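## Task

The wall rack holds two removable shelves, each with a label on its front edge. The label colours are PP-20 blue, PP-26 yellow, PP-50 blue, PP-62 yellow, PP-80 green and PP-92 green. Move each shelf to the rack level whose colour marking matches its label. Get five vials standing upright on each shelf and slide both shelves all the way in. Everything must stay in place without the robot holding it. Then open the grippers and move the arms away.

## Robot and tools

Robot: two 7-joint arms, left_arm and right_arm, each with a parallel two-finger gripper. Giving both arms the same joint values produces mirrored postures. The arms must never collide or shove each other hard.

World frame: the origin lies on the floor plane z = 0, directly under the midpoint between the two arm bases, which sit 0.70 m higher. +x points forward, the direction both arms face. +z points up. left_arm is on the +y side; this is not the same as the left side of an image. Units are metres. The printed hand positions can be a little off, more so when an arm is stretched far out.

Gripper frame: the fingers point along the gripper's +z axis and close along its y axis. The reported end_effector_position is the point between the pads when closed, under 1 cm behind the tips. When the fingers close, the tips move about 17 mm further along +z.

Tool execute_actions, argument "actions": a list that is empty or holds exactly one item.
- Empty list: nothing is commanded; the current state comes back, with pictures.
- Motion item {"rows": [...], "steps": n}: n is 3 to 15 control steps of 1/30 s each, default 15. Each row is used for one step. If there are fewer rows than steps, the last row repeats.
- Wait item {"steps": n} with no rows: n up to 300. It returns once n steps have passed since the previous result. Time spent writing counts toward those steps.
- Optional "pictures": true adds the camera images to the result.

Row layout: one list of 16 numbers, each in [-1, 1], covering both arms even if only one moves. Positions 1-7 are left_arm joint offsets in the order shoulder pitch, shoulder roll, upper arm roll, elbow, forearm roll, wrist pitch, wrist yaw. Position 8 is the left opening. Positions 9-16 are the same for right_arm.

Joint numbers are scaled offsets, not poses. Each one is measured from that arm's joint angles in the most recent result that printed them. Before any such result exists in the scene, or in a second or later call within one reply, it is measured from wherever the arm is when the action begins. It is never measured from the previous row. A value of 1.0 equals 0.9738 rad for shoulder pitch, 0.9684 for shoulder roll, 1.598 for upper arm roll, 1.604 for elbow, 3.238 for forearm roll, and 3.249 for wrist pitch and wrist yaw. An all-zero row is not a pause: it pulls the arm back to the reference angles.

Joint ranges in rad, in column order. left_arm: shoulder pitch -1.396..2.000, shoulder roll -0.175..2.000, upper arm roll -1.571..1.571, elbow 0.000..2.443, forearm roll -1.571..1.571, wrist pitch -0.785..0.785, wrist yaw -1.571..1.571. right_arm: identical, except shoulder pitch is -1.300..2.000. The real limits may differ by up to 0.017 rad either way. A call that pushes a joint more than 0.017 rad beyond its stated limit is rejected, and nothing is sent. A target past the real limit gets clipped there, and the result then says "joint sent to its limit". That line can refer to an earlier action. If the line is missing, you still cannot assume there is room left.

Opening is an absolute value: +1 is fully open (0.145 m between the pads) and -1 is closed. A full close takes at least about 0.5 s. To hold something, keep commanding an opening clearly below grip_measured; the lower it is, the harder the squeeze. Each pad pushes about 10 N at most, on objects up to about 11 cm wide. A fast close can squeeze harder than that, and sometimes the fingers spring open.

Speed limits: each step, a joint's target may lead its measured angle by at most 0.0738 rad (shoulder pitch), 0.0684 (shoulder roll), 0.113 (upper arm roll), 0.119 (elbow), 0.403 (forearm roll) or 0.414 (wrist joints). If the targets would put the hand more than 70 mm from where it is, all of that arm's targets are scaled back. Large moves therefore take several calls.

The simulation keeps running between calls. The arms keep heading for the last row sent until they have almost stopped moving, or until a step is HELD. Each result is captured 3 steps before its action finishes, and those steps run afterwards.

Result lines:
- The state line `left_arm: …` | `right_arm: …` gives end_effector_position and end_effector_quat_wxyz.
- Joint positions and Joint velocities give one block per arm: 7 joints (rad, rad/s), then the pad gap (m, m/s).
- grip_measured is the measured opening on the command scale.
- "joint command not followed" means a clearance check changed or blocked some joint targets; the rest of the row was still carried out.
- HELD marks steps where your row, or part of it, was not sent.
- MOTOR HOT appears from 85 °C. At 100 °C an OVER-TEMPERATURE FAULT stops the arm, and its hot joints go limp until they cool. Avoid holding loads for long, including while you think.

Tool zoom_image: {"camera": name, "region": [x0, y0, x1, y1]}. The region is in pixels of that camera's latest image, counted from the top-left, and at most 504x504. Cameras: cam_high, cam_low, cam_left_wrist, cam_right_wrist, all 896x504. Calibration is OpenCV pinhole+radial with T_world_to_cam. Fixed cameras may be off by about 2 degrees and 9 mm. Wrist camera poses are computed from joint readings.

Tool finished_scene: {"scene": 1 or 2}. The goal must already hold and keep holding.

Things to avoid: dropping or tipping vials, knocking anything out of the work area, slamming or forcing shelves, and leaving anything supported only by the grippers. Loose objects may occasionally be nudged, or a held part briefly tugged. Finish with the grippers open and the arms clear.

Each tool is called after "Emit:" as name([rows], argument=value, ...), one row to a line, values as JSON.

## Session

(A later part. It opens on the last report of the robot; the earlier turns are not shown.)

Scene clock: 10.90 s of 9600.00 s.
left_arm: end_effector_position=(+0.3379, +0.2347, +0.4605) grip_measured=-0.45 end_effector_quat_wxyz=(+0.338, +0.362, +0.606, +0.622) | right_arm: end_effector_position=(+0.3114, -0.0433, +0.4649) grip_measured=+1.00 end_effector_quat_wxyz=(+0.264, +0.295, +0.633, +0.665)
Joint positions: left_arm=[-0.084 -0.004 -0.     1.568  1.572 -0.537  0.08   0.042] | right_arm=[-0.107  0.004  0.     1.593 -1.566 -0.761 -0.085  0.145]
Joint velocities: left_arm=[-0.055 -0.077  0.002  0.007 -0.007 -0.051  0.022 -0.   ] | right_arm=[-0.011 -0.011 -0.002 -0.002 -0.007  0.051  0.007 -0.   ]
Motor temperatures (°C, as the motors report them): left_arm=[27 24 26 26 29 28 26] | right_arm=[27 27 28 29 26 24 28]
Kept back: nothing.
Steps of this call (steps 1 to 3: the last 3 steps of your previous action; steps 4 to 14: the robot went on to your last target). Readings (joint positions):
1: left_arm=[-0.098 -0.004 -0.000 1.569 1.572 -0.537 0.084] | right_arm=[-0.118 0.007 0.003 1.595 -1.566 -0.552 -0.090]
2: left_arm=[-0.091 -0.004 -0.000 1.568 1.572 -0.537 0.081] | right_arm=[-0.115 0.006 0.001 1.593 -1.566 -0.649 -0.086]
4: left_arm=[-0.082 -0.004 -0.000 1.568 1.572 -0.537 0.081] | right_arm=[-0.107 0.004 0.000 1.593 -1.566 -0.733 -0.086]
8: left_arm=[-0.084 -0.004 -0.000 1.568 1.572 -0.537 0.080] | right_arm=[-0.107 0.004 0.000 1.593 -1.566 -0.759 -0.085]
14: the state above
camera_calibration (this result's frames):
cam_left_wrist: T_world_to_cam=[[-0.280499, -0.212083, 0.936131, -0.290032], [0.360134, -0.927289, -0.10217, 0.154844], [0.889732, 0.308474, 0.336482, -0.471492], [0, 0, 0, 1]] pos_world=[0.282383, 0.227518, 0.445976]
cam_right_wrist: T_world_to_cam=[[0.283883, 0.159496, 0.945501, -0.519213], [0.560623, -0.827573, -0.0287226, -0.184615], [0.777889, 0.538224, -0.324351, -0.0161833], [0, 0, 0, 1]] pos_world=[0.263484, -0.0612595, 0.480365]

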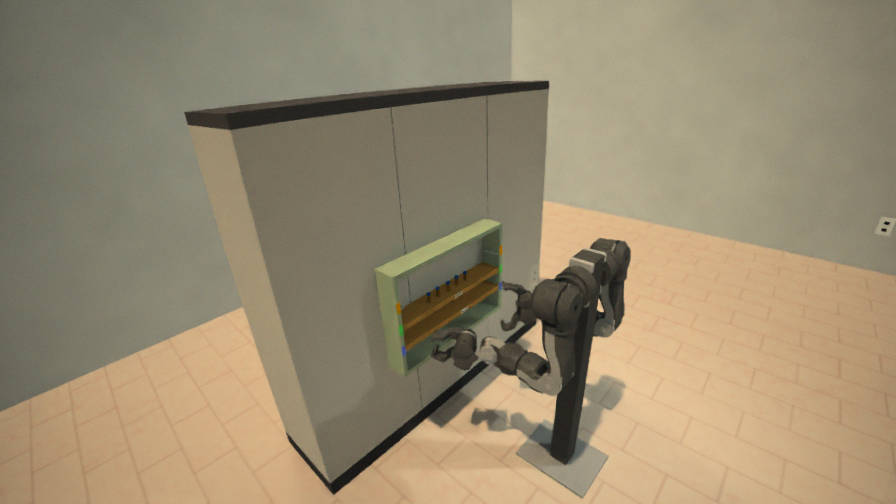

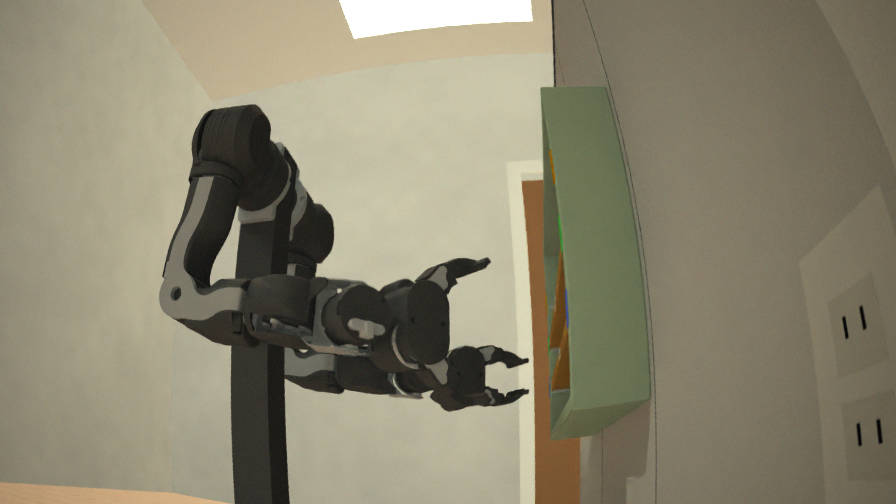

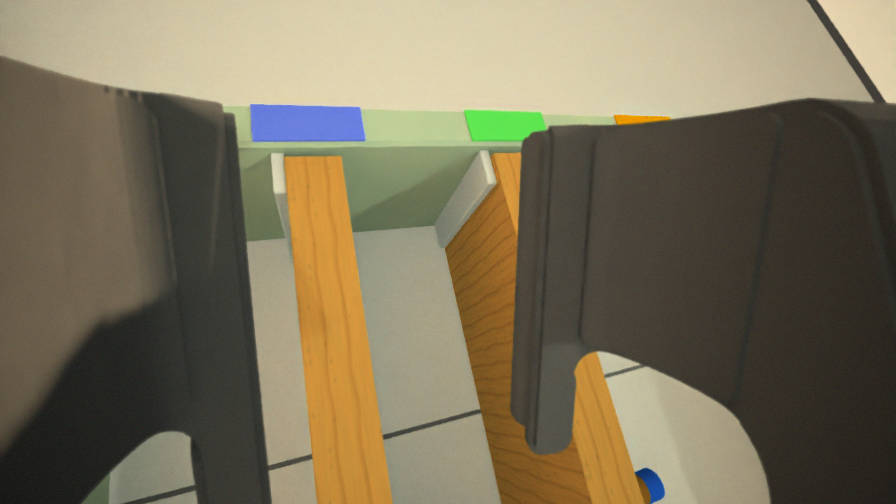

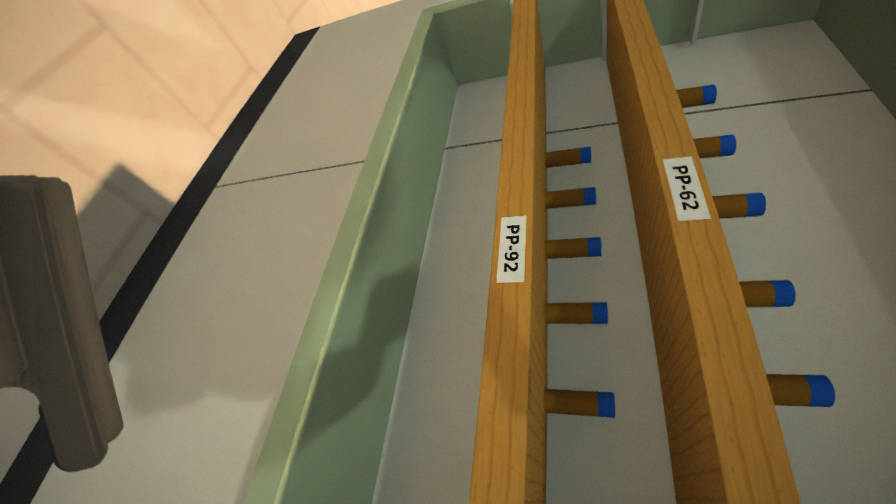

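Emit:
execute_actions([
  {"rows":[[0,0,0,0.01,-0.002,0,-0.006,-0.45,0,0,0,0.01,0.001,0.007,0.006,-0.45],[0,0,0,0.03,-0.007,0.002,-0.017,-0.45,0,0,0,0.03,0.004,0.02,0.017,-0.45],[0,0,0,0.06,-0.013,0.003,-0.034,-0.45,0.005,0,0,0.06,0.007,0.04,0.034,-0.45],[0.005,0,0,0.09,-0.02,0.005,-0.05,-0.45,0.01,0,0,0.09,0.011,0.06,0.05,-0.45],[0.008,0,0,0.12,-0.026,0.007,-0.068,-0.45,0.012,0,0,0.12,0.014,0.08,0.067,-0.45],[0.01,0,0,0.15,-0.033,0.008,-0.085,-0.45,0.015,0,0,0.15,0.018,0.1,0.084,-0.45],[0.012,0,0,0.18,-0.04,0.01,-0.1,-0.45,0.018,0,0,0.18,0.022,0.12,0.1,-0.45],[0.014,0.004,0,0.2,-0.044,0.012,-0.114,-0.45,0.02,-0.004,0,0.203,0.024,0.138,0.113,-0.45]]},
])

Emit:
execute_actions([
  {"rows":[[0.011,0,0,-0.008,0,0,0.001,-0.45,0.011,0,0,-0.008,0,0,-0.001,-0.45],[0.032,0,0,-0.023,0.001,0,0.002,-0.45,0.033,0,0,-0.023,0,0,-0.002,-0.45],[0.065,0,0,-0.047,0.002,-0.001,0.004,-0.45,0.065,0,0,-0.046,-0.001,0,-0.004,-0.45],[0.108,0,0,-0.078,0.003,-0.001,0.007,-0.45,0.109,0,0,-0.077,-0.001,0,-0.006,-0.45],[0.162,0,0,-0.116,0.005,-0.002,0.011,-0.45,0.163,0,0,-0.115,-0.002,0,-0.01,-0.45],[0.216,0,0,-0.155,0.007,-0.003,0.015,-0.45,0.218,0,0,-0.154,-0.003,-0.001,-0.014,-0.45],[0.26,0,0,-0.187,0.009,-0.003,0.019,-0.45,0.262,0,0,-0.186,-0.004,-0.001,-0.017,-0.45],[0.303,0,0,-0.22,0.011,-0.004,0.023,-0.45,0.305,0,0,-0.218,-0.005,-0.001,-0.02,-0.45],[0.346,0,0,-0.253,0.012,-0.004,0.027,-0.45,0.349,0,0,-0.251,-0.006,-0.002,-0.024,-0.45],[0.385,0,0,-0.283,0.014,-0.004,0.03,-0.45,0.388,0,0,-0.281,-0.007,-0.002,-0.027,-0.45],[0.412,0,0,-0.304,0.015,-0.005,0.033,-0.45,0.415,0,0,-0.302,-0.008,-0.002,-0.029,-0.45],[0.426,0,0,-0.315,0.016,-0.005,0.034,-0.45,0.429,0,0,-0.313,-0.008,-0.002,-0.03,-0.45],[0.432,0,0,-0.32,0.016,-0.005,0.034,-0.45,0.435,0,0,-0.318,-0.008,-0.002,-0.03,-0.45]]},
])

Emit:
execute_actions([
  {"steps":9},
], pictures=true)

Scene clock: 11.87 s of 9600.00 s.
left_arm: end_effector_position=(+0.3361, +0.2333, +0.5314) grip_measured=-0.45 end_effector_quat_wxyz=(+0.355, +0.355, +0.611, +0.612) | right_arm: end_effector_position=(+0.3443, -0.1023, +0.5348) grip_measured=-0.45 end_effector_quat_wxyz=(+0.414, +0.409, +0.577, +0.574)
Joint positions: left_arm=[-0.073  0.001 -0.     1.89   1.433 -0.501 -0.281  0.042] | right_arm=[-0.088  0.001  0.001  1.92  -1.49  -0.32   0.272  0.042]
Joint velocities: left_arm=[-0.033 -0.055 -0.017 -0.007  0.022 -0.051 -0.139 -0.   ] | right_arm=[-0.055 -0.033  0.002 -0.007  0.066  0.11   0.095 -0.   ]
Motor temperatures (°C, as the motors report them): left_arm=[27 24 26 26 29 28 26] | right_arm=[27 27 28 29 26 24 28]
Steps of this call (steps 1 to 17: the robot went on to your last target; steps 18 to 29: the first 12 steps of this action). Readings (joint positions):
18: left_arm=[-0.085 -0.004 -0.000 1.574 1.571 -0.537 0.073] | right_arm=[-0.108 0.004 0.000 1.600 -1.566 -0.753 -0.078]
19: left_arm=[-0.088 -0.004 -0.000 1.598 1.564 -0.535 0.050] | right_arm=[-0.110 0.004 0.000 1.625 -1.563 -0.730 -0.056]
21: left_arm=[-0.088 -0.004 -0.000 1.699 1.533 -0.529 -0.029] | right_arm=[-0.105 0.004 0.000 1.726 -1.547 -0.635 0.024]
25: left_arm=[-0.068 -0.002 -0.000 1.890 1.449 -0.508 -0.223] | right_arm=[-0.084 0.002 0.000 1.918 -1.499 -0.387 0.215]
29: the state above

Scene clock: 12.37 s of 9600.00 s.
left_arm: end_effector_position=(+0.4300, +0.2337, +0.5253) grip_measured=-0.45 end_effector_quat_wxyz=(+0.353, +0.355, +0.613, +0.611) | right_arm: end_effector_position=(+0.4396, -0.1031, +0.5304) grip_measured=-0.45 end_effector_quat_wxyz=(+0.414, +0.411, +0.574, +0.574)
Joint positions: left_arm=[ 0.345  0.001 -0.     1.388  1.478 -0.513 -0.19   0.042] | right_arm=[ 0.334  0.001  0.001  1.423 -1.513 -0.32   0.191  0.042]
Joint velocities: left_arm=[ 0.253 -0.033 -0.002 -0.252  0.022 -0.081  0.139 -0.   ] | right_arm=[ 0.187 -0.055  0.022 -0.281  0.007  0.066 -0.11  -0.   ]
Motor temperatures (°C, as the motors report them): left_arm=[27 24 26 26 29 28 26] | right_arm=[27 27 28 29 26 24 28]
Steps of this call (steps 1 to 3: the last 3 steps of your previous action; steps 4 to 15: the first 12 steps of this action, its rows measured from where the robot was after step 3). Readings (joint positions):
3: left_arm=[-0.073 0.001 -0.000 1.890 1.432 -0.501 -0.284] | right_arm=[-0.088 0.001 0.001 1.920 -1.490 -0.316 0.275]
4: left_arm=[-0.068 0.001 -0.000 1.884 1.431 -0.501 -0.284] | right_arm=[-0.084 0.001 0.001 1.915 -1.490 -0.316 0.275]
5: left_arm=[-0.050 0.001 -0.000 1.862 1.432 -0.502 -0.283] | right_arm=[-0.065 0.001 0.001 1.893 -1.489 -0.316 0.273]
7: left_arm=[0.027 0.001 -0.000 1.773 1.437 -0.505 -0.274] | right_arm=[0.012 0.001 0.001 1.806 -1.491 -0.317 0.266]
11: left_arm=[0.225 0.001 -0.000 1.547 1.459 -0.510 -0.230] | right_arm=[0.213 0.001 0.001 1.581 -1.501 -0.318 0.227]
15: the state above

Scene clock: 12.67 s of 9600.00 s.
left_arm: end_effector_position=(+0.4311, +0.2338, +0.5257) grip_measured=-0.45 end_effector_quat_wxyz=(+0.355, +0.354, +0.612, +0.612) | right_arm: end_effector_position=(+0.4407, -0.1032, +0.5306) grip_measured=-0.45 end_effector_quat_wxyz=(+0.415, +0.410, +0.573, +0.575)
Joint positions: left_arm=[ 0.35   0.001 -0.     1.379  1.482 -0.514 -0.18   0.042] | right_arm=[ 0.338  0.001  0.001  1.414 -1.514 -0.32   0.183  0.042]
Joint velocities: left_arm=[ 0.077 -0.033 -0.012 -0.007 -0.037 -0.066  0.037 -0.   ] | right_arm=[-0.121  0.011 -0.022  0.002 -0.037 -0.037  0.037 -0.   ]
Motor temperatures (°C, as the motors report them): left_arm=[27 24 26 26 29 28 26] | right_arm=[27 27 28 29 26 24 28]
Kept back: nothing.
Steps of this call (steps 1 to 3: the last 3 steps of your previous action; steps 4 to 9: the robot went on to your last target). Readings (joint positions):
1: left_arm=[0.351 0.001 -0.000 1.382 1.480 -0.513 -0.184] | right_arm=[0.339 0.001 0.001 1.416 -1.513 -0.320 0.186]
2: left_arm=[0.351 0.001 -0.000 1.381 1.480 -0.514 -0.182] | right_arm=[0.339 0.001 0.001 1.415 -1.513 -0.320 0.184]
4: left_arm=[0.350 0.001 -0.000 1.379 1.481 -0.514 -0.181] | right_arm=[0.338 0.001 0.001 1.414 -1.514 -0.320 0.184]
8: left_arm=[0.350 0.001 -0.000 1.379 1.482 -0.514 -0.180] | right_arm=[0.338 0.001 0.001 1.414 -1.514 -0.320 0.183]
9: the state above
camera_calibration (this result's frames):
cam_left_wrist: T_world_to_cam=[[-0.301534, -0.174555, 0.937341, -0.325507], [0.34873, -0.935172, -0.0619684, 0.112695], [0.887392, 0.308193, 0.342859, -0.578391], [0, 0, 0, 1]] pos_world=[0.375808, 0.226826, 0.510401]
cam_right_wrist: T_world_to_cam=[[0.321081, 0.0871313, 0.943035, -0.6311], [0.160843, -0.98631, 0.0363664, -0.179495], [0.933293, 0.140004, -0.3307, -0.169418], [0, 0, 0, 1]] pos_world=[0.389622, -0.09833, 0.545651]

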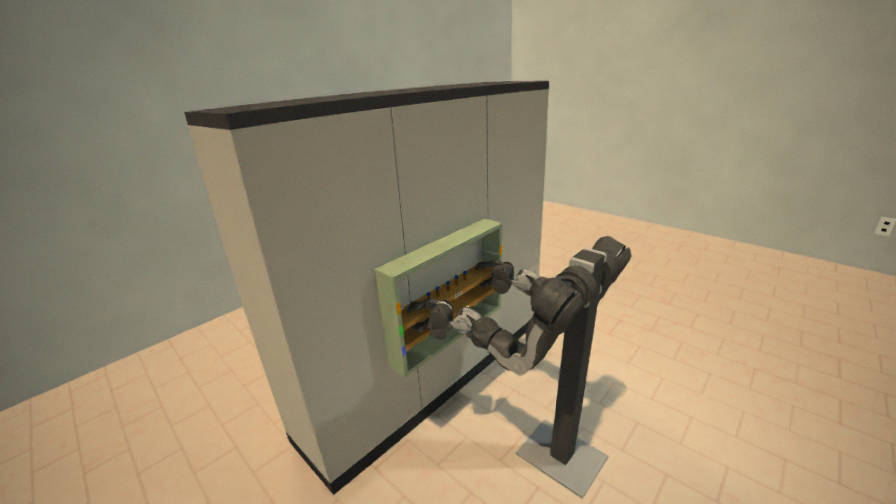

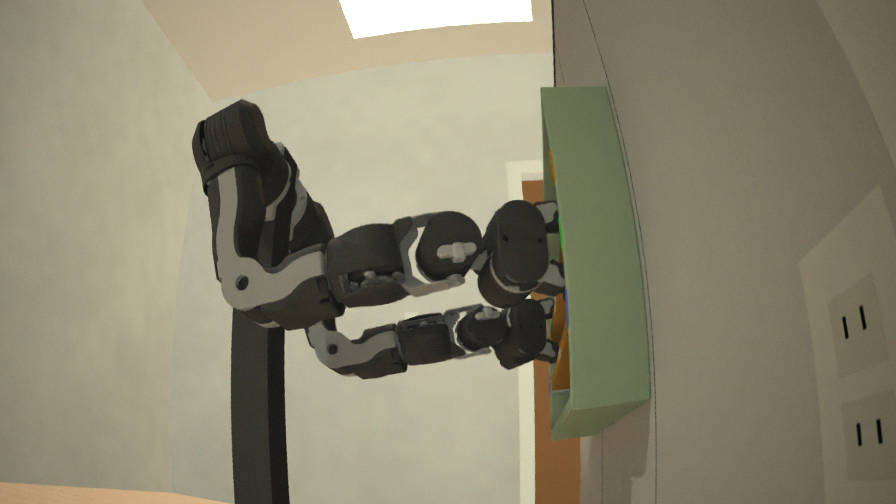

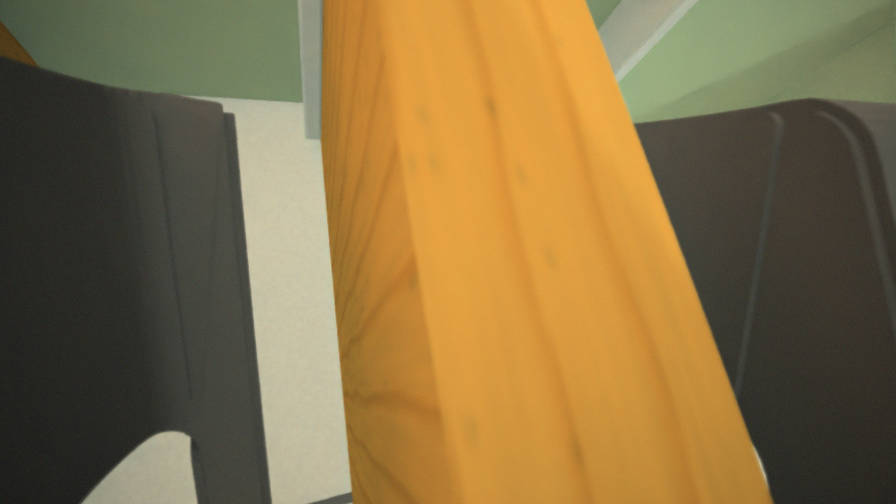

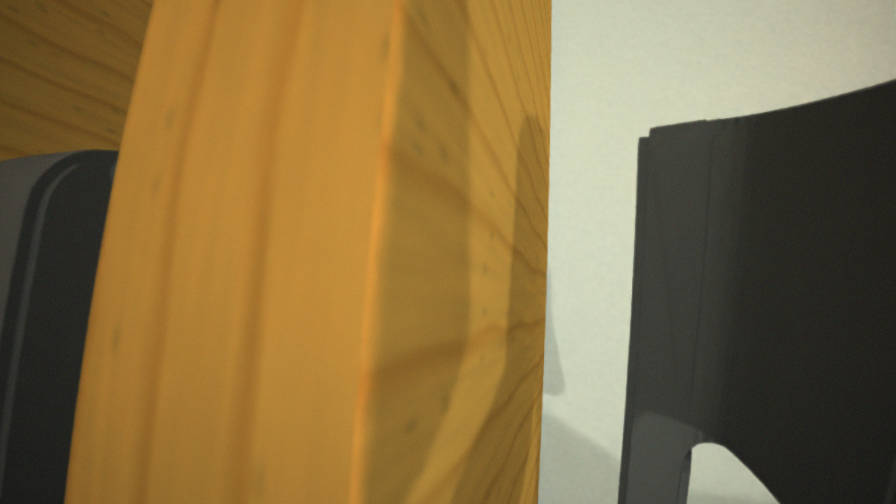

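Emit:
execute_actions([
  {"rows":[[0,0,0,-0.001,0,0,0,-0.5,0,0,0,-0.005,0,0,0,-0.5],[0,0,0,-0.001,0,0,0,-0.56,0,0,0,-0.005,0,0,0,-0.56],[0,0,0,-0.001,0,0,0,-0.62,0,0,0,-0.005,0,0,0,-0.62],[0,0,0,-0.001,0,0,0,-0.68,0,0,0,-0.005,0,0,0,-0.68],[0,0,0,-0.001,0,0,0,-0.73,0,0,0,-0.005,0,0,0,-0.73],[0,0,0,-0.001,0,0,0,-0.78,0,0,0,-0.005,0,0,0,-0.78],[0,0,0,-0.001,0,0,0,-0.85,0,0,0,-0.005,0,0,0,-0.85],[0,0,0,-0.001,0,0,0,-1,0,0,0,-0.005,0,0,0,-1]],"steps":12},
])

Emit:
execute_actions([
  {"rows":[[0,0,0,0.005,0,0,0,-1,0,0,0,0.005,0,0,0,-1],[-0.008,0,0,0.013,-0.001,0,-0.002,-1,-0.008,0,0,0.013,0.001,0,0.002,-1],[-0.021,0,0,0.024,-0.002,0,-0.004,-1,-0.021,0,0,0.024,0.001,0,0.003,-1],[-0.039,0,0,0.038,-0.004,0,-0.007,-1,-0.04,0,0,0.038,0.002,0,0.006,-1],[-0.06,0,0,0.056,-0.005,0,-0.01,-1,-0.061,0,0,0.056,0.003,0,0.008,-1],[-0.082,0,0,0.074,-0.007,0.001,-0.012,-1,-0.083,0,0,0.075,0.004,0,0.01,-1],[-0.103,0,0,0.092,-0.008,0.001,-0.014,-1,-0.105,0,0,0.093,0.005,0,0.013,-1],[-0.124,0,0,0.109,-0.01,0.001,-0.017,-1,-0.126,0,0,0.11,0.006,0.001,0.015,-1],[-0.145,0,0,0.126,-0.011,0.001,-0.019,-1,-0.147,0,0,0.128,0.007,0.001,0.017,-1],[-0.166,0,0,0.143,-0.013,0.002,-0.021,-1,-0.168,0,0,0.145,0.008,0.001,0.019,-1],[-0.182,0,0,0.157,-0.014,0.002,-0.023,-1,-0.185,0,0,0.159,0.008,0.001,0.02,-1],[-0.195,0,0,0.168,-0.015,0.002,-0.024,-1,-0.197,0,0,0.17,0.009,0.001,0.021,-1],[-0.203,0,0,0.175,-0.015,0.002,-0.024,-1,-0.206,0,0,0.177,0.009,0.001,0.021,-1],[-0.207,0,0,0.178,-0.015,0.002,-0.024,-1,-0.21,0,0,0.18,0.009,0.001,0.021,-1]]},
])

Emit:
execute_actions([
  {"steps":8},
])

Scene clock: 13.33 s of 9600.00 s.
left_arm: end_effector_position=(+0.4312, +0.2337, +0.5266) grip_measured=-0.76 end_effector_quat_wxyz=(+0.356, +0.353, +0.611, +0.613) | right_arm: end_effector_position=(+0.4410, -0.1032, +0.5284) grip_measured=-0.76 end_effector_quat_wxyz=(+0.414, +0.411, +0.575, +0.573)
Joint positions: left_arm=[ 0.351  0.001 -0.     1.38   1.483 -0.514 -0.178  0.018] | right_arm=[ 0.339  0.001  0.001  1.409 -1.517 -0.32   0.185  0.018]
Joint velocities: left_arm=[ 0.011  0.011 -0.017 -0.007 -0.051 -0.051  0.007 -0.   ] | right_arm=[-0.011  0.011 -0.022  0.002 -0.022 -0.037  0.037  0.   ]
Motor temperatures (°C, as the motors report them): left_arm=[27 24 26 26 29 28 26] | right_arm=[27 27 28 29 26 24 28]
Steps of this call (steps 1 to 11: the robot went on to your last target; steps 12 to 20: the first 9 steps of this action). Readings (joint positions):
12: left_arm=[0.350 0.001 -0.000 1.379 1.482 -0.514 -0.180] | right_arm=[0.339 0.001 0.001 1.412 -1.514 -0.320 0.183]
13: left_arm=[0.350 0.001 -0.000 1.379 1.482 -0.514 -0.180] | right_arm=[0.339 0.001 0.001 1.410 -1.514 -0.320 0.183]
15: left_arm=[0.350 0.001 -0.000 1.379 1.482 -0.514 -0.180] | right_arm=[0.339 0.001 0.001 1.410 -1.514 -0.320 0.183]
19: left_arm=[0.351 0.001 -0.000 1.380 1.483 -0.514 -0.178] | right_arm=[0.339 0.001 0.001 1.409 -1.517 -0.320 0.185]
20: the state above

Scene clock: 13.83 s of 9600.00 s.
left_arm: end_effector_position=(+0.3874, +0.2335, +0.5298) grip_measured=-0.76 end_effector_quat_wxyz=(+0.357, +0.352, +0.612, +0.612) | right_arm: end_effector_position=(+0.3960, -0.1028, +0.5321) grip_measured=-0.76 end_effector_quat_wxyz=(+0.414, +0.410, +0.577, +0.572)
Joint positions: left_arm=[ 0.157 -0.    -0.     1.641  1.448 -0.507 -0.255  0.018] | right_arm=[ 0.143  0.001  0.001  1.672 -1.497 -0.319  0.256  0.018]
Joint velocities: left_arm=[-0.297 -0.033 -0.017  0.383 -0.11   0.037 -0.081  0.   ] | right_arm=[-0.253 -0.011 -0.012  0.364  0.051 -0.007 -0.007 -0.   ]
Motor temperatures (°C, as the motors report them): left_arm=[27 24 26 26 29 28 26] | right_arm=[28 27 28 29 26 24 28]
Steps of this call (steps 1 to 3: the last 3 steps of your previous action; steps 4 to 15: the first 12 steps of this action, its rows measured from where the robot was after step 3). Readings (joint positions):
3: left_arm=[0.351 0.001 -0.000 1.380 1.483 -0.514 -0.178] | right_arm=[0.339 0.001 0.001 1.409 -1.517 -0.320 0.185]
4: left_arm=[0.351 0.001 -0.000 1.382 1.485 -0.514 -0.178] | right_arm=[0.339 0.001 0.001 1.410 -1.518 -0.320 0.186]
5: left_arm=[0.346 0.001 -0.000 1.390 1.485 -0.514 -0.183] | right_arm=[0.334 0.001 0.001 1.419 -1.518 -0.320 0.191]
7: left_arm=[0.315 0.001 -0.000 1.432 1.481 -0.513 -0.195] | right_arm=[0.304 0.001 0.001 1.462 -1.517 -0.321 0.201]
11: left_arm=[0.228 0.000 -0.000 1.544 1.464 -0.510 -0.226] | right_arm=[0.214 0.001 0.001 1.575 -1.505 -0.320 0.230]
15: the state above

Scene clock: 14.10 s of 9600.00 s.
left_arm: end_effector_position=(+0.3846, +0.2335, +0.5314) grip_measured=-0.76 end_effector_quat_wxyz=(+0.357, +0.352, +0.611, +0.612) | right_arm: end_effector_position=(+0.3933, -0.1027, +0.5340) grip_measured=-0.76 end_effector_quat_wxyz=(+0.415, +0.409, +0.576, +0.573)
Joint positions: left_arm=[ 0.146 -0.    -0.     1.659  1.445 -0.506 -0.261  0.018] | right_arm=[ 0.132  0.001  0.001  1.691 -1.494 -0.319  0.261  0.018]
Joint velocities: left_arm=[ 0.033  0.033 -0.002 -0.007 -0.037 -0.022  0.022  0.   ] | right_arm=[-0.033 -0.077 -0.012 -0.007 -0.022  0.007 -0.007  0.   ]
Motor temperatures (°C, as the motors report them): left_arm=[27 24 26 26 29 28 26] | right_arm=[28 27 28 29 26 24 28]
Kept back: nothing.
Steps of this call (steps 1 to 3: the last 3 steps of your previous action; steps 4 to 8: the robot went on to your last target). Readings (joint positions):
1: left_arm=[0.150 -0.000 -0.000 1.652 1.446 -0.507 -0.258] | right_arm=[0.135 0.001 0.001 1.684 -1.496 -0.319 0.259]
2: left_arm=[0.147 -0.000 -0.000 1.658 1.445 -0.507 -0.260] | right_arm=[0.132 0.001 0.001 1.690 -1.495 -0.319 0.260]
4: left_arm=[0.146 -0.000 -0.000 1.659 1.445 -0.506 -0.260] | right_arm=[0.132 0.001 0.001 1.691 -1.494 -0.319 0.261]
8: the state above

Emit:
execute_actions([
  {"rows":[[-0.002,0,0,0.006,-0.003,0,0.002,-1,-0.002,0,0,0.006,0.002,0,-0.002,-1],[-0.011,0,0,0.012,-0.003,0,0.001,-1,-0.011,0,0,0.012,0.002,0,-0.002,-1],[-0.025,0,0,0.021,-0.004,0,0.001,-1,-0.025,0,0,0.021,0.002,0,-0.001,-1],[-0.043,0,0,0.033,-0.004,0,0,-1,-0.043,0,0,0.033,0.002,0,-0.001,-1],[-0.065,0,0,0.048,-0.005,0,-0.001,-1,-0.066,0,0,0.048,0.003,0.001,0,-1],[-0.087,0,0,0.063,-0.005,0,-0.002,-1,-0.088,0,0,0.063,0.003,0.001,0.001,-1],[-0.109,0,0,0.078,-0.006,0.001,-0.003,-1,-0.11,0,0,0.077,0.003,0.001,0.001,-1],[-0.131,0,0,0.092,-0.006,0.001,-0.004,-1,-0.133,0,0,0.091,0.003,0.001,0.002,-1],[-0.153,0,0,0.106,-0.007,0.001,-0.004,-1,-0.155,0,0,0.105,0.004,0.002,0.002,-1],[-0.175,0,0,0.12,-0.007,0.001,-0.005,-1,-0.177,0,0,0.118,0.004,0.002,0.003,-1],[-0.193,0,0,0.131,-0.008,0.001,-0.005,-1,-0.195,0,0,0.129,0.004,0.002,0.003,-1],[-0.206,0,0,0.139,-0.008,0.001,-0.005,-1,-0.209,0,0,0.137,0.004,0.002,0.003,-1],[-0.215,0,0,0.145,-0.008,0.001,-0.005,-1,-0.218,0,0,0.143,0.004,0.002,0.003,-1],[-0.219,0,0,0.147,-0.008,0.001,-0.005,-1,-0.222,0,0,0.145,0.004,0.002,0.003,-1]]},
])

Emit:
execute_actions([
  {"steps":8},
])

Scene clock: 14.73 s of 9600.00 s.
left_arm: end_effector_position=(+0.3395, +0.2330, +0.5308) grip_measured=-0.76 end_effector_quat_wxyz=(+0.355, +0.356, +0.611, +0.611) | right_arm: end_effector_position=(+0.3476, -0.1027, +0.5318) grip_measured=-0.76 end_effector_quat_wxyz=(+0.411, +0.413, +0.578, +0.571)
Joint positions: left_arm=[-0.058 -0.001 -0.     1.874  1.43  -0.5   -0.283  0.018] | right_arm=[-0.075  0.001  0.001  1.902 -1.487 -0.317  0.278  0.018]
Joint velocities: left_arm=[-0.253 -0.055  0.007  0.256 -0.051 -0.022  0.022  0.   ] | right_arm=[-0.253 -0.055 -0.012  0.281  0.081 -0.022 -0.022  0.   ]
Motor temperatures (°C, as the motors report them): left_arm=[27 24 26 26 29 28 26] | right_arm=[28 27 28 29 26 24 28]
Steps of this call (steps 1 to 7: the robot went on to your last target; steps 8 to 19: the first 12 steps of this action). Readings (joint positions):
8: left_arm=[0.145 -0.000 -0.000 1.660 1.444 -0.506 -0.261] | right_arm=[0.131 0.001 0.001 1.692 -1.494 -0.319 0.262]
9: left_arm=[0.138 -0.000 -0.000 1.668 1.444 -0.505 -0.263] | right_arm=[0.125 0.001 0.001 1.699 -1.494 -0.319 0.263]
11: left_arm=[0.106 -0.000 -0.000 1.703 1.442 -0.505 -0.265] | right_arm=[0.091 0.001 0.001 1.734 -1.494 -0.319 0.265]
15: left_arm=[0.017 -0.001 -0.000 1.796 1.436 -0.502 -0.278] | right_arm=[0.001 0.001 0.001 1.825 -1.491 -0.318 0.274]
19: the state above

Scene clock: 15.00 s of 9600.00 s.
left_arm: end_effector_position=(+0.3367, +0.2330, +0.5312) grip_measured=-0.76 end_effector_quat_wxyz=(+0.355, +0.356, +0.611, +0.611) | right_arm: end_effector_position=(+0.3447, -0.1025, +0.5322) grip_measured=-0.76 end_effector_quat_wxyz=(+0.411, +0.413, +0.578, +0.571)
Joint positions: left_arm=[-0.07  -0.001 -0.     1.888  1.429 -0.5   -0.284  0.018] | right_arm=[-0.088  0.001  0.     1.916 -1.487 -0.317  0.28   0.018]
Joint velocities: left_arm=[ 0.011 -0.077  0.002  0.002 -0.022 -0.037 -0.037 -0.   ] | right_arm=[-0.011 -0.055 -0.007  0.002 -0.007 -0.11   0.007  0.   ]
Motor temperatures (°C, as the motors report them): left_arm=[27 24 26 26 29 28 26] | right_arm=[28 27 28 29 26 24 28]
Kept back: nothing.
Steps of this call (steps 1 to 3: the last 3 steps of your previous action; steps 4 to 8: the robot went on to your last target). Readings (joint positions):
1: left_arm=[-0.066 -0.001 -0.000 1.882 1.430 -0.500 -0.284] | right_arm=[-0.084 0.001 0.000 1.910 -1.487 -0.317 0.279]
2: left_arm=[-0.070 -0.001 -0.000 1.887 1.430 -0.500 -0.284] | right_arm=[-0.088 0.001 0.000 1.915 -1.487 -0.317 0.280]
4: left_arm=[-0.070 -0.001 -0.000 1.888 1.429 -0.500 -0.284] | right_arm=[-0.088 0.001 0.000 1.916 -1.487 -0.317 0.280]
8: the state above

Emit:
execute_actions([
  {"rows":[[0.004,0,0,0.006,-0.004,0,-0.003,-1,0.004,0,0,0.006,0.003,0,0.001,-1],[0.007,0,0,0.012,-0.007,0.001,-0.011,-1,0.008,0,0,0.012,0.005,0.001,0.009,-1],[0.013,0,0,0.022,-0.012,0.003,-0.02,-1,0.014,0,0,0.022,0.008,0.002,0.018,-1],[0.022,0,0,0.035,-0.017,0.005,-0.031,-1,0.024,0,0,0.035,0.011,0.003,0.029,-1],[0.035,0,0,0.051,-0.023,0.007,-0.043,-1,0.038,0,0,0.05,0.015,0.004,0.04,-1],[0.049,0,0,0.066,-0.029,0.009,-0.055,-1,0.053,0,0,0.065,0.018,0.006,0.052,-1],[0.065,0,0,0.08,-0.035,0.012,-0.067,-1,0.07,0,0,0.079,0.022,0.007,0.064,-1],[0.082,0,0,0.094,-0.041,0.015,-0.08,-1,0.089,0,0,0.093,0.026,0.009,0.076,-1],[0.101,0,0,0.107,-0.046,0.018,-0.092,-1,0.109,0,0,0.105,0.03,0.011,0.087,-1],[0.122,0,0,0.119,-0.051,0.021,-0.103,-1,0.131,0,0,0.117,0.033,0.012,0.098,-1],[0.14,0,0,0.128,-0.055,0.023,-0.111,-1,0.15,0,0,0.126,0.035,0.014,0.106,-1],[0.154,0,0,0.135,-0.057,0.024,-0.117,-1,0.165,0,0,0.133,0.036,0.015,0.111,-1],[0.164,0,0,0.139,-0.058,0.025,-0.121,-1,0.175,0,0,0.137,0.037,0.015,0.115,-1],[0.169,0,0,0.141,-0.058,0.025,-0.121,-1,0.18,0,0,0.139,0.037,0.015,0.115,-1]]},
])

Emit:
execute_actions([
  {"steps":9},
], pictures=true)

Scene clock: 15.60 s of 9600.00 s.
left_arm: end_effector_position=(+0.3372, +0.2332, +0.6061) grip_measured=-0.76 end_effector_quat_wxyz=(+0.364, +0.345, +0.605, +0.618) | right_arm: end_effector_position=(+0.3459, -0.1016, +0.6082) grip_measured=-0.76 end_effector_quat_wxyz=(+0.419, +0.401, +0.572, +0.580)
Joint positions: left_arm=[ 0.078 -0.002 -0.     2.097  1.268 -0.43  -0.637  0.018] | right_arm=[ 0.07   0.001  0.     2.121 -1.383 -0.278  0.618  0.018]
Joint velocities: left_arm=[ 0.341  0.011  0.002  0.325 -0.242  0.183 -0.549  0.001] | right_arm=[ 0.451 -0.055 -0.002  0.305  0.11   0.154  0.491 -0.   ]
Motor temperatures (°C, as the motors report them): left_arm=[27 24 26 26 29 28 27] | right_arm=[28 27 28 29 26 24 28]
Steps of this call (steps 1 to 6: the robot went on to your last target; steps 7 to 18: the first 12 steps of this action). Readings (joint positions):
7: left_arm=[-0.070 -0.001 -0.000 1.889 1.428 -0.499 -0.291] | right_arm=[-0.088 0.001 0.000 1.917 -1.486 -0.317 0.284]
8: left_arm=[-0.070 -0.001 -0.000 1.895 1.423 -0.498 -0.308] | right_arm=[-0.087 0.001 0.000 1.922 -1.482 -0.317 0.299]
10: left_arm=[-0.062 -0.001 -0.000 1.926 1.401 -0.490 -0.364] | right_arm=[-0.078 0.001 0.000 1.955 -1.469 -0.312 0.353]
14: left_arm=[0.009 -0.002 -0.000 2.033 1.328 -0.463 -0.501] | right_arm=[-0.003 0.001 0.000 2.058 -1.422 -0.297 0.487]
18: the state above

Scene clock: 15.90 s of 9600.00 s.
left_arm: end_effector_position=(+0.3367, +0.2333, +0.6098) grip_measured=-0.76 end_effector_quat_wxyz=(+0.361, +0.348, +0.609, +0.615) | right_arm: end_effector_position=(+0.3455, -0.1013, +0.6122) grip_measured=-0.76 end_effector_quat_wxyz=(+0.417, +0.403, +0.575, +0.578)
Joint positions: left_arm=[ 0.093 -0.002 -0.     2.113  1.252 -0.42  -0.683  0.018] | right_arm=[ 0.086  0.001  0.     2.136 -1.373 -0.272  0.661  0.018]
Joint velocities: left_arm=[ 0.099  0.033 -0.012  0.007 -0.007  0.051 -0.022  0.   ] | right_arm=[-0.011  0.033  0.002 -0.007  0.022  0.022 -0.081 -0.   ]
Motor temperatures (°C, as the motors report them): left_arm=[27 24 26 26 29 28 27] | right_arm=[28 27 28 29 26 24 28]
Kept back: nothing.
Steps of this call (steps 1 to 3: the last 3 steps of your previous action; steps 4 to 9: the robot went on to your last target). Readings (joint positions):
1: left_arm=[0.089 -0.002 -0.000 2.107 1.260 -0.426 -0.656] | right_arm=[0.082 0.001 0.000 2.131 -1.378 -0.276 0.636]
2: left_arm=[0.095 -0.002 -0.000 2.112 1.255 -0.423 -0.665] | right_arm=[0.087 0.001 0.000 2.135 -1.375 -0.274 0.645]
4: left_arm=[0.094 -0.002 -0.000 2.113 1.253 -0.421 -0.678] | right_arm=[0.086 0.001 0.000 2.136 -1.373 -0.273 0.656]
8: left_arm=[0.093 -0.002 -0.000 2.113 1.252 -0.420 -0.683] | right_arm=[0.086 0.001 0.000 2.136 -1.373 -0.272 0.661]
9: the state above
camera_calibration (this result's frames):
cam_left_wrist: T_world_to_cam=[[-0.319009, -0.171613, 0.932085, -0.424432], [0.349491, -0.935461, -0.0526204, 0.144515], [0.880959, 0.308969, 0.358397, -0.530754], [0, 0, 0, 1]] pos_world=[0.281669, 0.226336, 0.593432]
cam_right_wrist: T_world_to_cam=[[0.310243, 0.095672, 0.945831, -0.674666], [0.170733, -0.984354, 0.0435662, -0.17295], [0.9352, 0.147969, -0.321723, -0.0591636], [0, 0, 0, 1]] pos_world=[0.294169, -0.096943, 0.626621]

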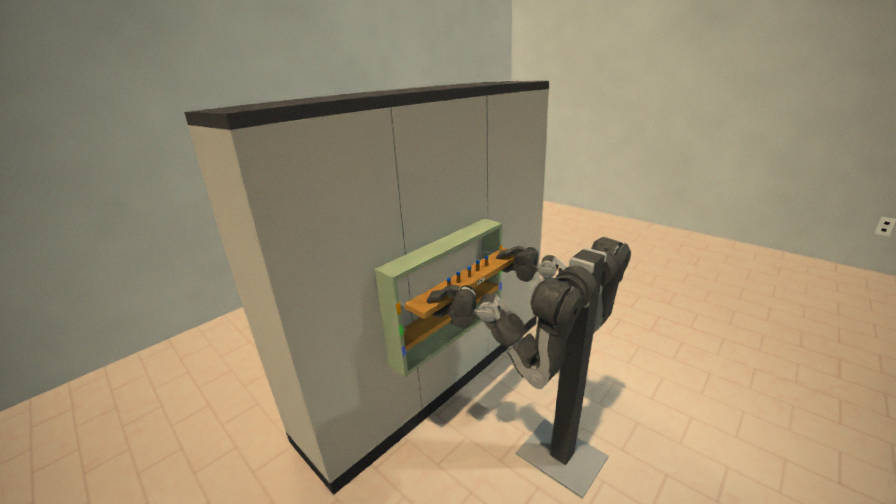

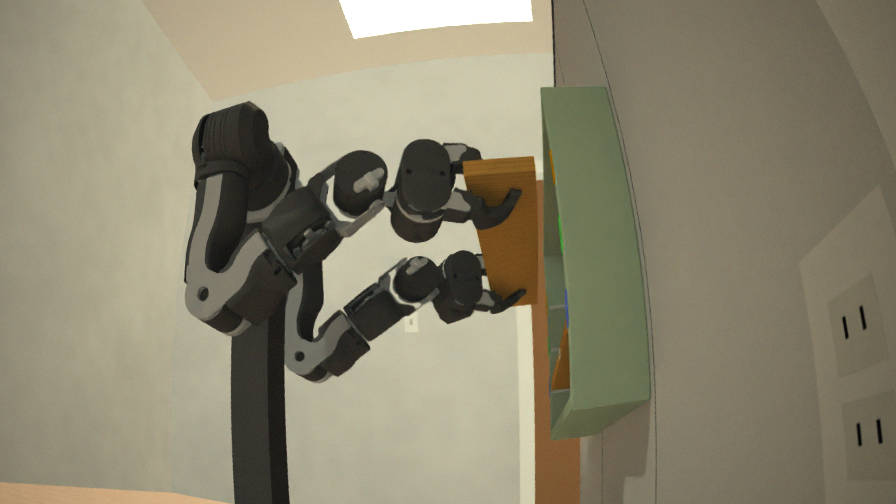

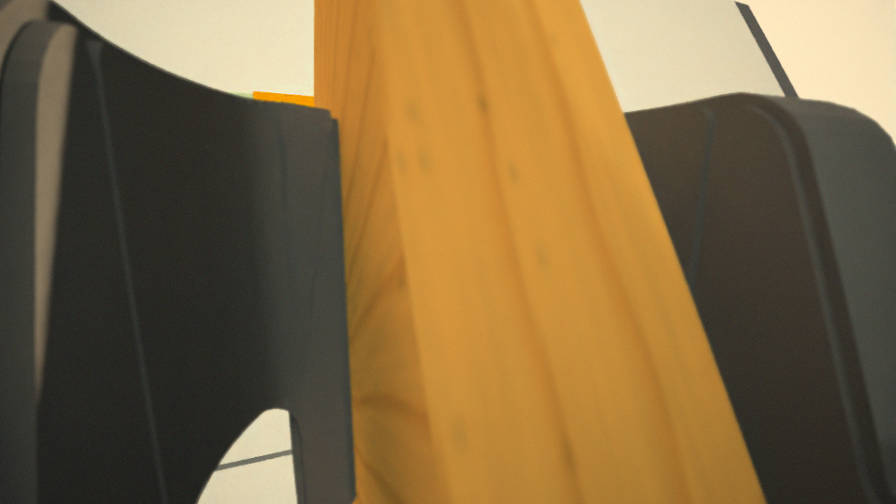

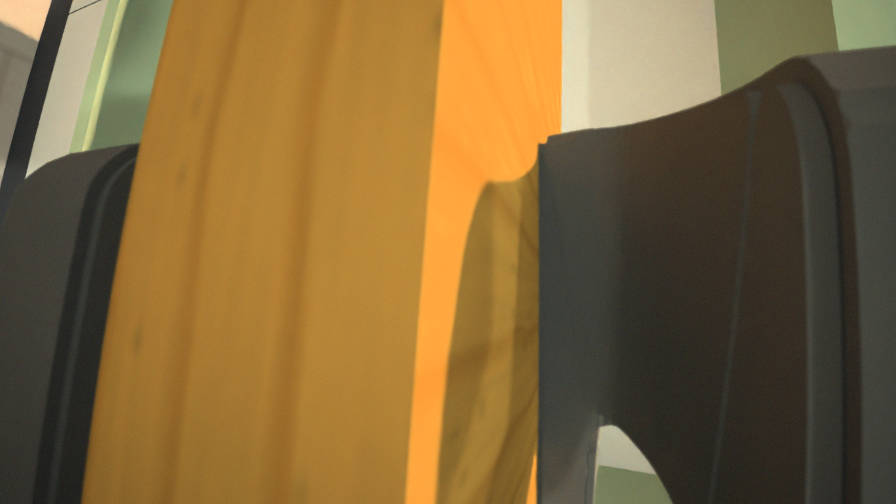

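Emit:
execute_actions([
  {"rows":[[0.005,0,0,-0.002,0,0,0.003,-1,0.005,0,0,-0.002,0,0,-0.003,-1],[0.013,0,0,-0.008,0,0,0.004,-1,0.013,0,0,-0.008,0,0,-0.004,-1],[0.025,0,0,-0.017,0,0,0.005,-1,0.025,0,0,-0.017,0,0.001,-0.005,-1],[0.041,0,0,-0.029,0,0,0.006,-1,0.041,0,0,-0.028,0,0.001,-0.006,-1],[0.061,0,0,-0.043,0,-0.001,0.007,-1,0.061,0,0,-0.043,0,0.001,-0.007,-1],[0.081,0,0,-0.058,0,-0.001,0.008,-1,0.081,0,0,-0.057,0,0.002,-0.008,-1],[0.101,0,0,-0.073,0.001,-0.001,0.009,-1,0.1,0,0,-0.072,-0.001,0.002,-0.009,-1],[0.12,0,0,-0.087,0.001,-0.001,0.01,-1,0.12,0,0,-0.086,-0.001,0.002,-0.01,-1],[0.139,0,0,-0.102,0.001,-0.002,0.012,-1,0.139,0,0,-0.101,-0.001,0.002,-0.011,-1],[0.158,0,0,-0.117,0.002,-0.002,0.013,-1,0.158,0,0,-0.115,-0.002,0.002,-0.012,-1],[0.174,0,0,-0.128,0.002,-0.002,0.014,-1,0.173,0,0,-0.127,-0.002,0.002,-0.013,-1],[0.185,0,0,-0.137,0.002,-0.002,0.014,-1,0.184,0,0,-0.135,-0.002,0.002,-0.013,-1],[0.193,0,0,-0.143,0.002,-0.002,0.014,-1,0.192,0,0,-0.141,-0.002,0.002,-0.013,-1],[0.197,0,0,-0.146,0.002,-0.002,0.014,-1,0.196,0,0,-0.144,-0.002,0.002,-0.013,-1]]},
])

Emit:
execute_actions([
  {"steps":8},
])

Scene clock: 16.57 s of 9600.00 s.
left_arm: end_effector_position=(+0.3805, +0.2326, +0.6063) grip_measured=-0.76 end_effector_quat_wxyz=(+0.356, +0.355, +0.612, +0.611) | right_arm: end_effector_position=(+0.3891, -0.1026, +0.6080) grip_measured=-0.76 end_effector_quat_wxyz=(+0.412, +0.412, +0.577, +0.572)
Joint positions: left_arm=[ 0.269 -0.002 -0.     1.893  1.263 -0.424 -0.659  0.018] | right_arm=[ 0.261  0.001  0.     1.919 -1.382 -0.269  0.64   0.018]
Joint velocities: left_arm=[ 0.253 -0.055  0.007 -0.281 -0.007  0.037 -0.081 -0.   ] | right_arm=[ 0.231 -0.011 -0.007 -0.291  0.051  0.037 -0.051  0.   ]
Motor temperatures (°C, as the motors report them): left_arm=[28 24 26 26 29 28 27] | right_arm=[28 27 28 29 26 24 28]
Steps of this call (steps 1 to 8: the robot went on to your last target; steps 9 to 20: the first 12 steps of this action). Readings (joint positions):
9: left_arm=[0.093 -0.002 -0.000 2.112 1.254 -0.420 -0.683] | right_arm=[0.086 0.001 0.000 2.134 -1.373 -0.272 0.661]
10: left_arm=[0.097 -0.002 -0.000 2.105 1.255 -0.420 -0.683] | right_arm=[0.090 0.001 0.000 2.127 -1.374 -0.272 0.661]
12: left_arm=[0.125 -0.002 -0.000 2.069 1.256 -0.420 -0.682] | right_arm=[0.119 0.001 0.000 2.092 -1.376 -0.272 0.660]
16: left_arm=[0.206 -0.002 -0.000 1.976 1.259 -0.421 -0.671] | right_arm=[0.198 0.001 0.000 2.001 -1.378 -0.270 0.650]
20: the state above

Scene clock: 16.83 s of 9600.00 s.
left_arm: end_effector_position=(+0.3833, +0.2326, +0.6065) grip_measured=-0.76 end_effector_quat_wxyz=(+0.356, +0.355, +0.612, +0.611) | right_arm: end_effector_position=(+0.3919, -0.1026, +0.6084) grip_measured=-0.76 end_effector_quat_wxyz=(+0.412, +0.412, +0.577, +0.572)
Joint positions: left_arm=[ 0.281 -0.002 -0.     1.879  1.264 -0.424 -0.655  0.018] | right_arm=[ 0.273  0.001  0.     1.904 -1.382 -0.269  0.637  0.018]
Joint velocities: left_arm=[-0.033  0.011  0.002 -0.012 -0.007  0.037  0.007  0.   ] | right_arm=[-0.011  0.033  0.007 -0.012 -0.125  0.037  0.022 -0.   ]
Motor temperatures (°C, as the motors report them): left_arm=[28 24 26 26 29 28 27] | right_arm=[28 27 28 29 26 24 28]
Kept back: nothing.
Steps of this call (steps 1 to 3: the last 3 steps of your previous action; steps 4 to 8: the robot went on to your last target). Readings (joint positions):
1: left_arm=[0.276 -0.002 -0.000 1.884 1.264 -0.424 -0.657] | right_arm=[0.268 0.001 0.000 1.910 -1.382 -0.269 0.638]
2: left_arm=[0.281 -0.002 -0.000 1.879 1.264 -0.424 -0.656] | right_arm=[0.272 0.001 0.000 1.906 -1.382 -0.269 0.637]
4: left_arm=[0.281 -0.002 -0.000 1.879 1.264 -0.424 -0.656] | right_arm=[0.273 0.001 0.000 1.904 -1.382 -0.269 0.637]
8: the state above

Emit:
execute_actions([
  {"rows":[[0.007,0,0,-0.003,0,-0.001,0.007,-1,0.007,0,0,-0.003,0,0,-0.007,-1],[0.015,0,0,-0.01,0,-0.002,0.009,-1,0.015,0,0,-0.01,0,0,-0.009,-1],[0.027,0,0,-0.021,0.001,-0.003,0.012,-1,0.027,0,0,-0.021,-0.001,-0.001,-0.012,-1],[0.042,0,0,-0.035,0.002,-0.004,0.015,-1,0.042,0,0,-0.035,-0.002,-0.001,-0.015,-1],[0.061,0,0,-0.053,0.004,-0.005,0.019,-1,0.061,0,0,-0.053,-0.003,-0.001,-0.018,-1],[0.08,0,0,-0.071,0.005,-0.006,0.022,-1,0.08,0,0,-0.071,-0.003,-0.002,-0.022,-1],[0.099,0,0,-0.089,0.006,-0.007,0.026,-1,0.099,0,0,-0.088,-0.004,-0.002,-0.025,-1],[0.117,0,0,-0.107,0.008,-0.008,0.029,-1,0.117,0,0,-0.106,-0.005,-0.003,-0.029,-1],[0.135,0,0,-0.125,0.009,-0.009,0.033,-1,0.135,0,0,-0.124,-0.006,-0.003,-0.032,-1],[0.153,0,0,-0.142,0.01,-0.01,0.036,-1,0.153,0,0,-0.142,-0.007,-0.003,-0.035,-1],[0.168,0,0,-0.157,0.011,-0.011,0.038,-1,0.168,0,0,-0.156,-0.008,-0.004,-0.037,-1],[0.179,0,0,-0.167,0.012,-0.012,0.04,-1,0.179,0,0,-0.166,-0.008,-0.004,-0.039,-1],[0.186,0,0,-0.174,0.012,-0.012,0.04,-1,0.186,0,0,-0.173,-0.008,-0.004,-0.039,-1],[0.19,0,0,-0.178,0.012,-0.012,0.04,-1,0.19,0,0,-0.177,-0.008,-0.004,-0.039,-1]]},
])

Emit:
execute_actions([
  {"steps":8},
])

Emit:
execute_actions([
  {"rows":[[0,0,0,0,0,0,0,-0.85,0,0,0,0,0,0,0,-0.85],[0,0,0,0,0,0,0,-0.78,0,0,0,0,0,0,0,-0.78],[0,0,0,0,0,0,0,-0.75,0,0,0,0,0,0,0,-0.75],[0,0,0,0,0,0,0,-0.72,0,0,0,0,0,0,0,-0.72],[0,0,0,0,0,0,0,-0.68,0,0,0,0,0,0,0,-0.68],[0,0,0,0,0,0,0,-0.6,0,0,0,0,0,0,0,-0.6],[0,0,0,0,0,0,0,-0.45,0,0,0,0,0,0,0,-0.45]],"steps":12},
], pictures=true)

Scene clock: 17.53 s of 9600.00 s.
left_arm: end_effector_position=(+0.4287, +0.2331, +0.6025) grip_measured=-0.76 end_effector_quat_wxyz=(+0.355, +0.353, +0.611, +0.613) | right_arm: end_effector_position=(+0.4379, -0.1030, +0.6043) grip_measured=-0.76 end_effector_quat_wxyz=(+0.413, +0.413, +0.576, +0.573)
Joint positions: left_arm=[ 0.451 -0.002 -0.     1.612  1.304 -0.455 -0.551  0.018] | right_arm=[ 0.443  0.001  0.     1.639 -1.409 -0.283  0.537  0.018]
Joint velocities: left_arm=[ 0.275  0.011 -0.002 -0.359  0.11  -0.037  0.081 -0.   ] | right_arm=[ 0.253 -0.011  0.002 -0.379 -0.066  0.081 -0.081  0.   ]
Motor temperatures (°C, as the motors report them): left_arm=[28 24 26 26 29 28 27] | right_arm=[28 27 28 29 26 24 28]
Steps of this call (steps 1 to 9: the robot went on to your last target; steps 10 to 21: the first 12 steps of this action). Readings (joint positions):
10: left_arm=[0.281 -0.002 -0.000 1.876 1.265 -0.425 -0.652] | right_arm=[0.273 0.001 0.000 1.902 -1.383 -0.269 0.635]
11: left_arm=[0.287 -0.002 -0.000 1.866 1.266 -0.427 -0.648] | right_arm=[0.278 0.001 0.000 1.893 -1.383 -0.270 0.631]
13: left_arm=[0.314 -0.002 -0.000 1.825 1.271 -0.431 -0.635] | right_arm=[0.305 0.001 0.000 1.851 -1.387 -0.272 0.617]
17: left_arm=[0.390 -0.002 -0.000 1.710 1.288 -0.443 -0.590] | right_arm=[0.381 0.001 0.000 1.738 -1.398 -0.277 0.575]
21: the state above

Scene clock: 17.80 s of 9600.00 s.
left_arm: end_effector_position=(+0.4315, +0.2333, +0.6019) grip_measured=-0.76 end_effector_quat_wxyz=(+0.355, +0.353, +0.612, +0.613) | right_arm: end_effector_position=(+0.4408, -0.1030, +0.6039) grip_measured=-0.76 end_effector_quat_wxyz=(+0.413, +0.413, +0.575, +0.573)
Joint positions: left_arm=[ 0.462 -0.002 -0.     1.593  1.308 -0.459 -0.542  0.018] | right_arm=[ 0.453  0.001  0.     1.621 -1.411 -0.285  0.528  0.018]
Joint velocities: left_arm=[ 0.011 -0.011  0.012  0.012 -0.022 -0.051 -0.095 -0.   ] | right_arm=[-0.033  0.033 -0.017 -0.007  0.007  0.022  0.007 -0.   ]
Motor temperatures (°C, as the motors report them): left_arm=[28 24 26 26 29 28 27] | right_arm=[28 27 28 29 26 24 28]
Kept back: nothing.
Steps of this call (steps 1 to 3: the last 3 steps of your previous action; steps 4 to 8: the robot went on to your last target). Readings (joint positions):
1: left_arm=[0.458 -0.002 -0.000 1.601 1.306 -0.456 -0.546] | right_arm=[0.449 0.001 0.000 1.628 -1.410 -0.283 0.533]
2: left_arm=[0.461 -0.002 -0.000 1.594 1.307 -0.458 -0.544] | right_arm=[0.452 0.001 0.000 1.622 -1.410 -0.284 0.529]
4: left_arm=[0.462 -0.002 -0.000 1.593 1.308 -0.458 -0.542] | right_arm=[0.453 0.001 0.000 1.621 -1.411 -0.285 0.528]
8: the state above

Scene clock: 18.10 s of 9600.00 s.
left_arm: end_effector_position=(+0.4315, +0.2332, +0.6016) grip_measured=-0.45 end_effector_quat_wxyz=(+0.355, +0.353, +0.612, +0.612) | right_arm: end_effector_position=(+0.4408, -0.1030, +0.6036) grip_measured=-0.45 end_effector_quat_wxyz=(+0.413, +0.412, +0.576, +0.572)
Joint positions: left_arm=[ 0.462 -0.002 -0.     1.593  1.31  -0.459 -0.543  0.042] | right_arm=[ 0.453  0.001  0.     1.621 -1.412 -0.285  0.53   0.042]
Joint velocities: left_arm=[-0.055  0.011 -0.012 -0.017 -0.066 -0.022 -0.037  0.   ] | right_arm=[ 0.033 -0.011  0.017 -0.002  0.007 -0.037 -0.022  0.   ]
Motor temperatures (°C, as the motors report them): left_arm=[28 24 26 26 29 28 27] | right_arm=[28 27 28 29 26 24 28]
Steps of this call (steps 1 to 9: the first 9 steps of this action). Readings (joint positions):
1: left_arm=[0.462 -0.002 -0.000 1.593 1.310 -0.459 -0.543] | right_arm=[0.453 0.001 0.000 1.621 -1.412 -0.285 0.530]
2: left_arm=[0.462 -0.002 -0.000 1.593 1.311 -0.459 -0.543] | right_arm=[0.453 0.001 0.000 1.621 -1.412 -0.285 0.530]
4: left_arm=[0.462 -0.002 -0.000 1.593 1.310 -0.459 -0.543] | right_arm=[0.453 0.001 0.000 1.621 -1.412 -0.285 0.530]
8: left_arm=[0.462 -0.002 -0.000 1.593 1.310 -0.459 -0.543] | right_arm=[0.453 0.001 0.000 1.621 -1.412 -0.285 0.530]
9: the state above
camera_calibration (this result's frames):
cam_left_wrist: T_world_to_cam=[[-0.301758, -0.173078, 0.937542, -0.397007], [0.349385, -0.935046, -0.0601635, 0.115312], [0.887058, 0.309409, 0.342629, -0.60458], [0, 0, 0, 1]] pos_world=[0.376209, 0.226171, 0.586294]
cam_right_wrist: T_world_to_cam=[[0.331487, 0.0901383, 0.939144, -0.701903], [0.161527, -0.98615, 0.0376362, -0.183054], [0.92953, 0.139221, -0.341456, -0.137284], [0, 0, 0, 1]] pos_world=[0.38985, -0.0981372, 0.619201]

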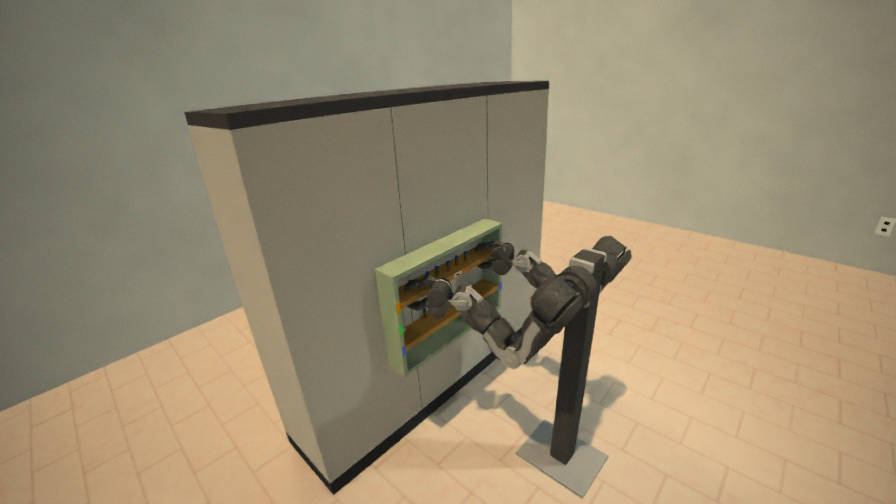

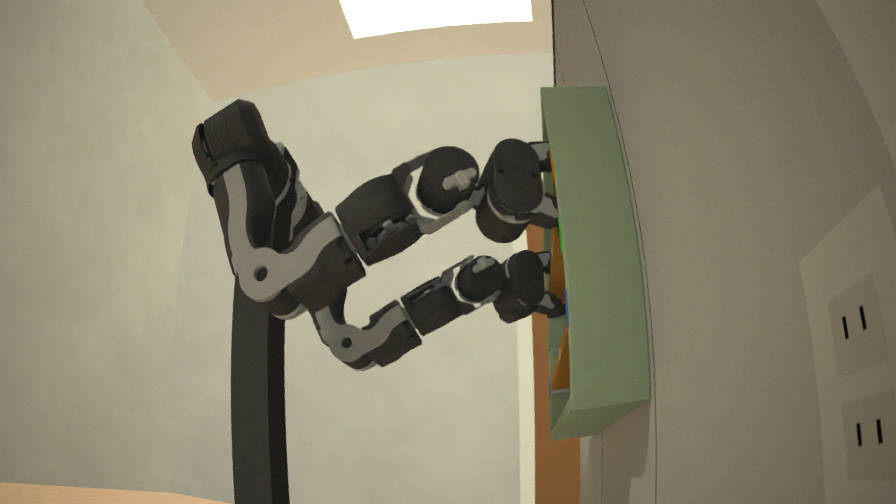

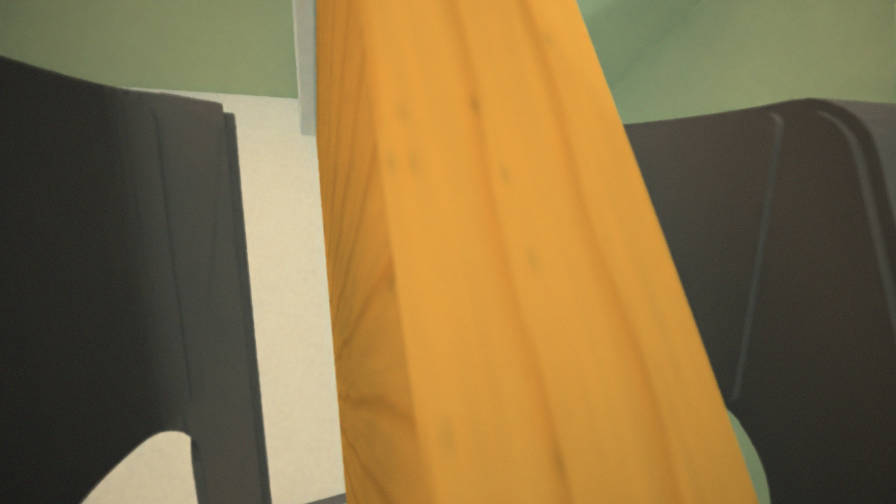

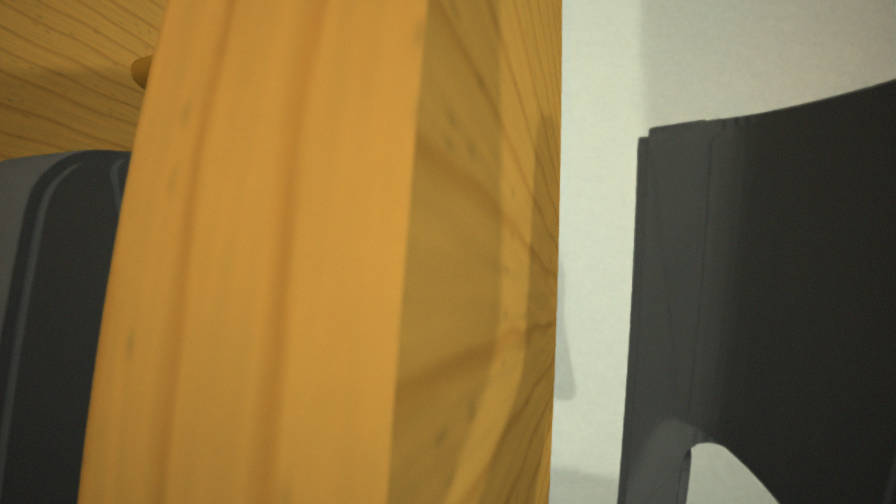

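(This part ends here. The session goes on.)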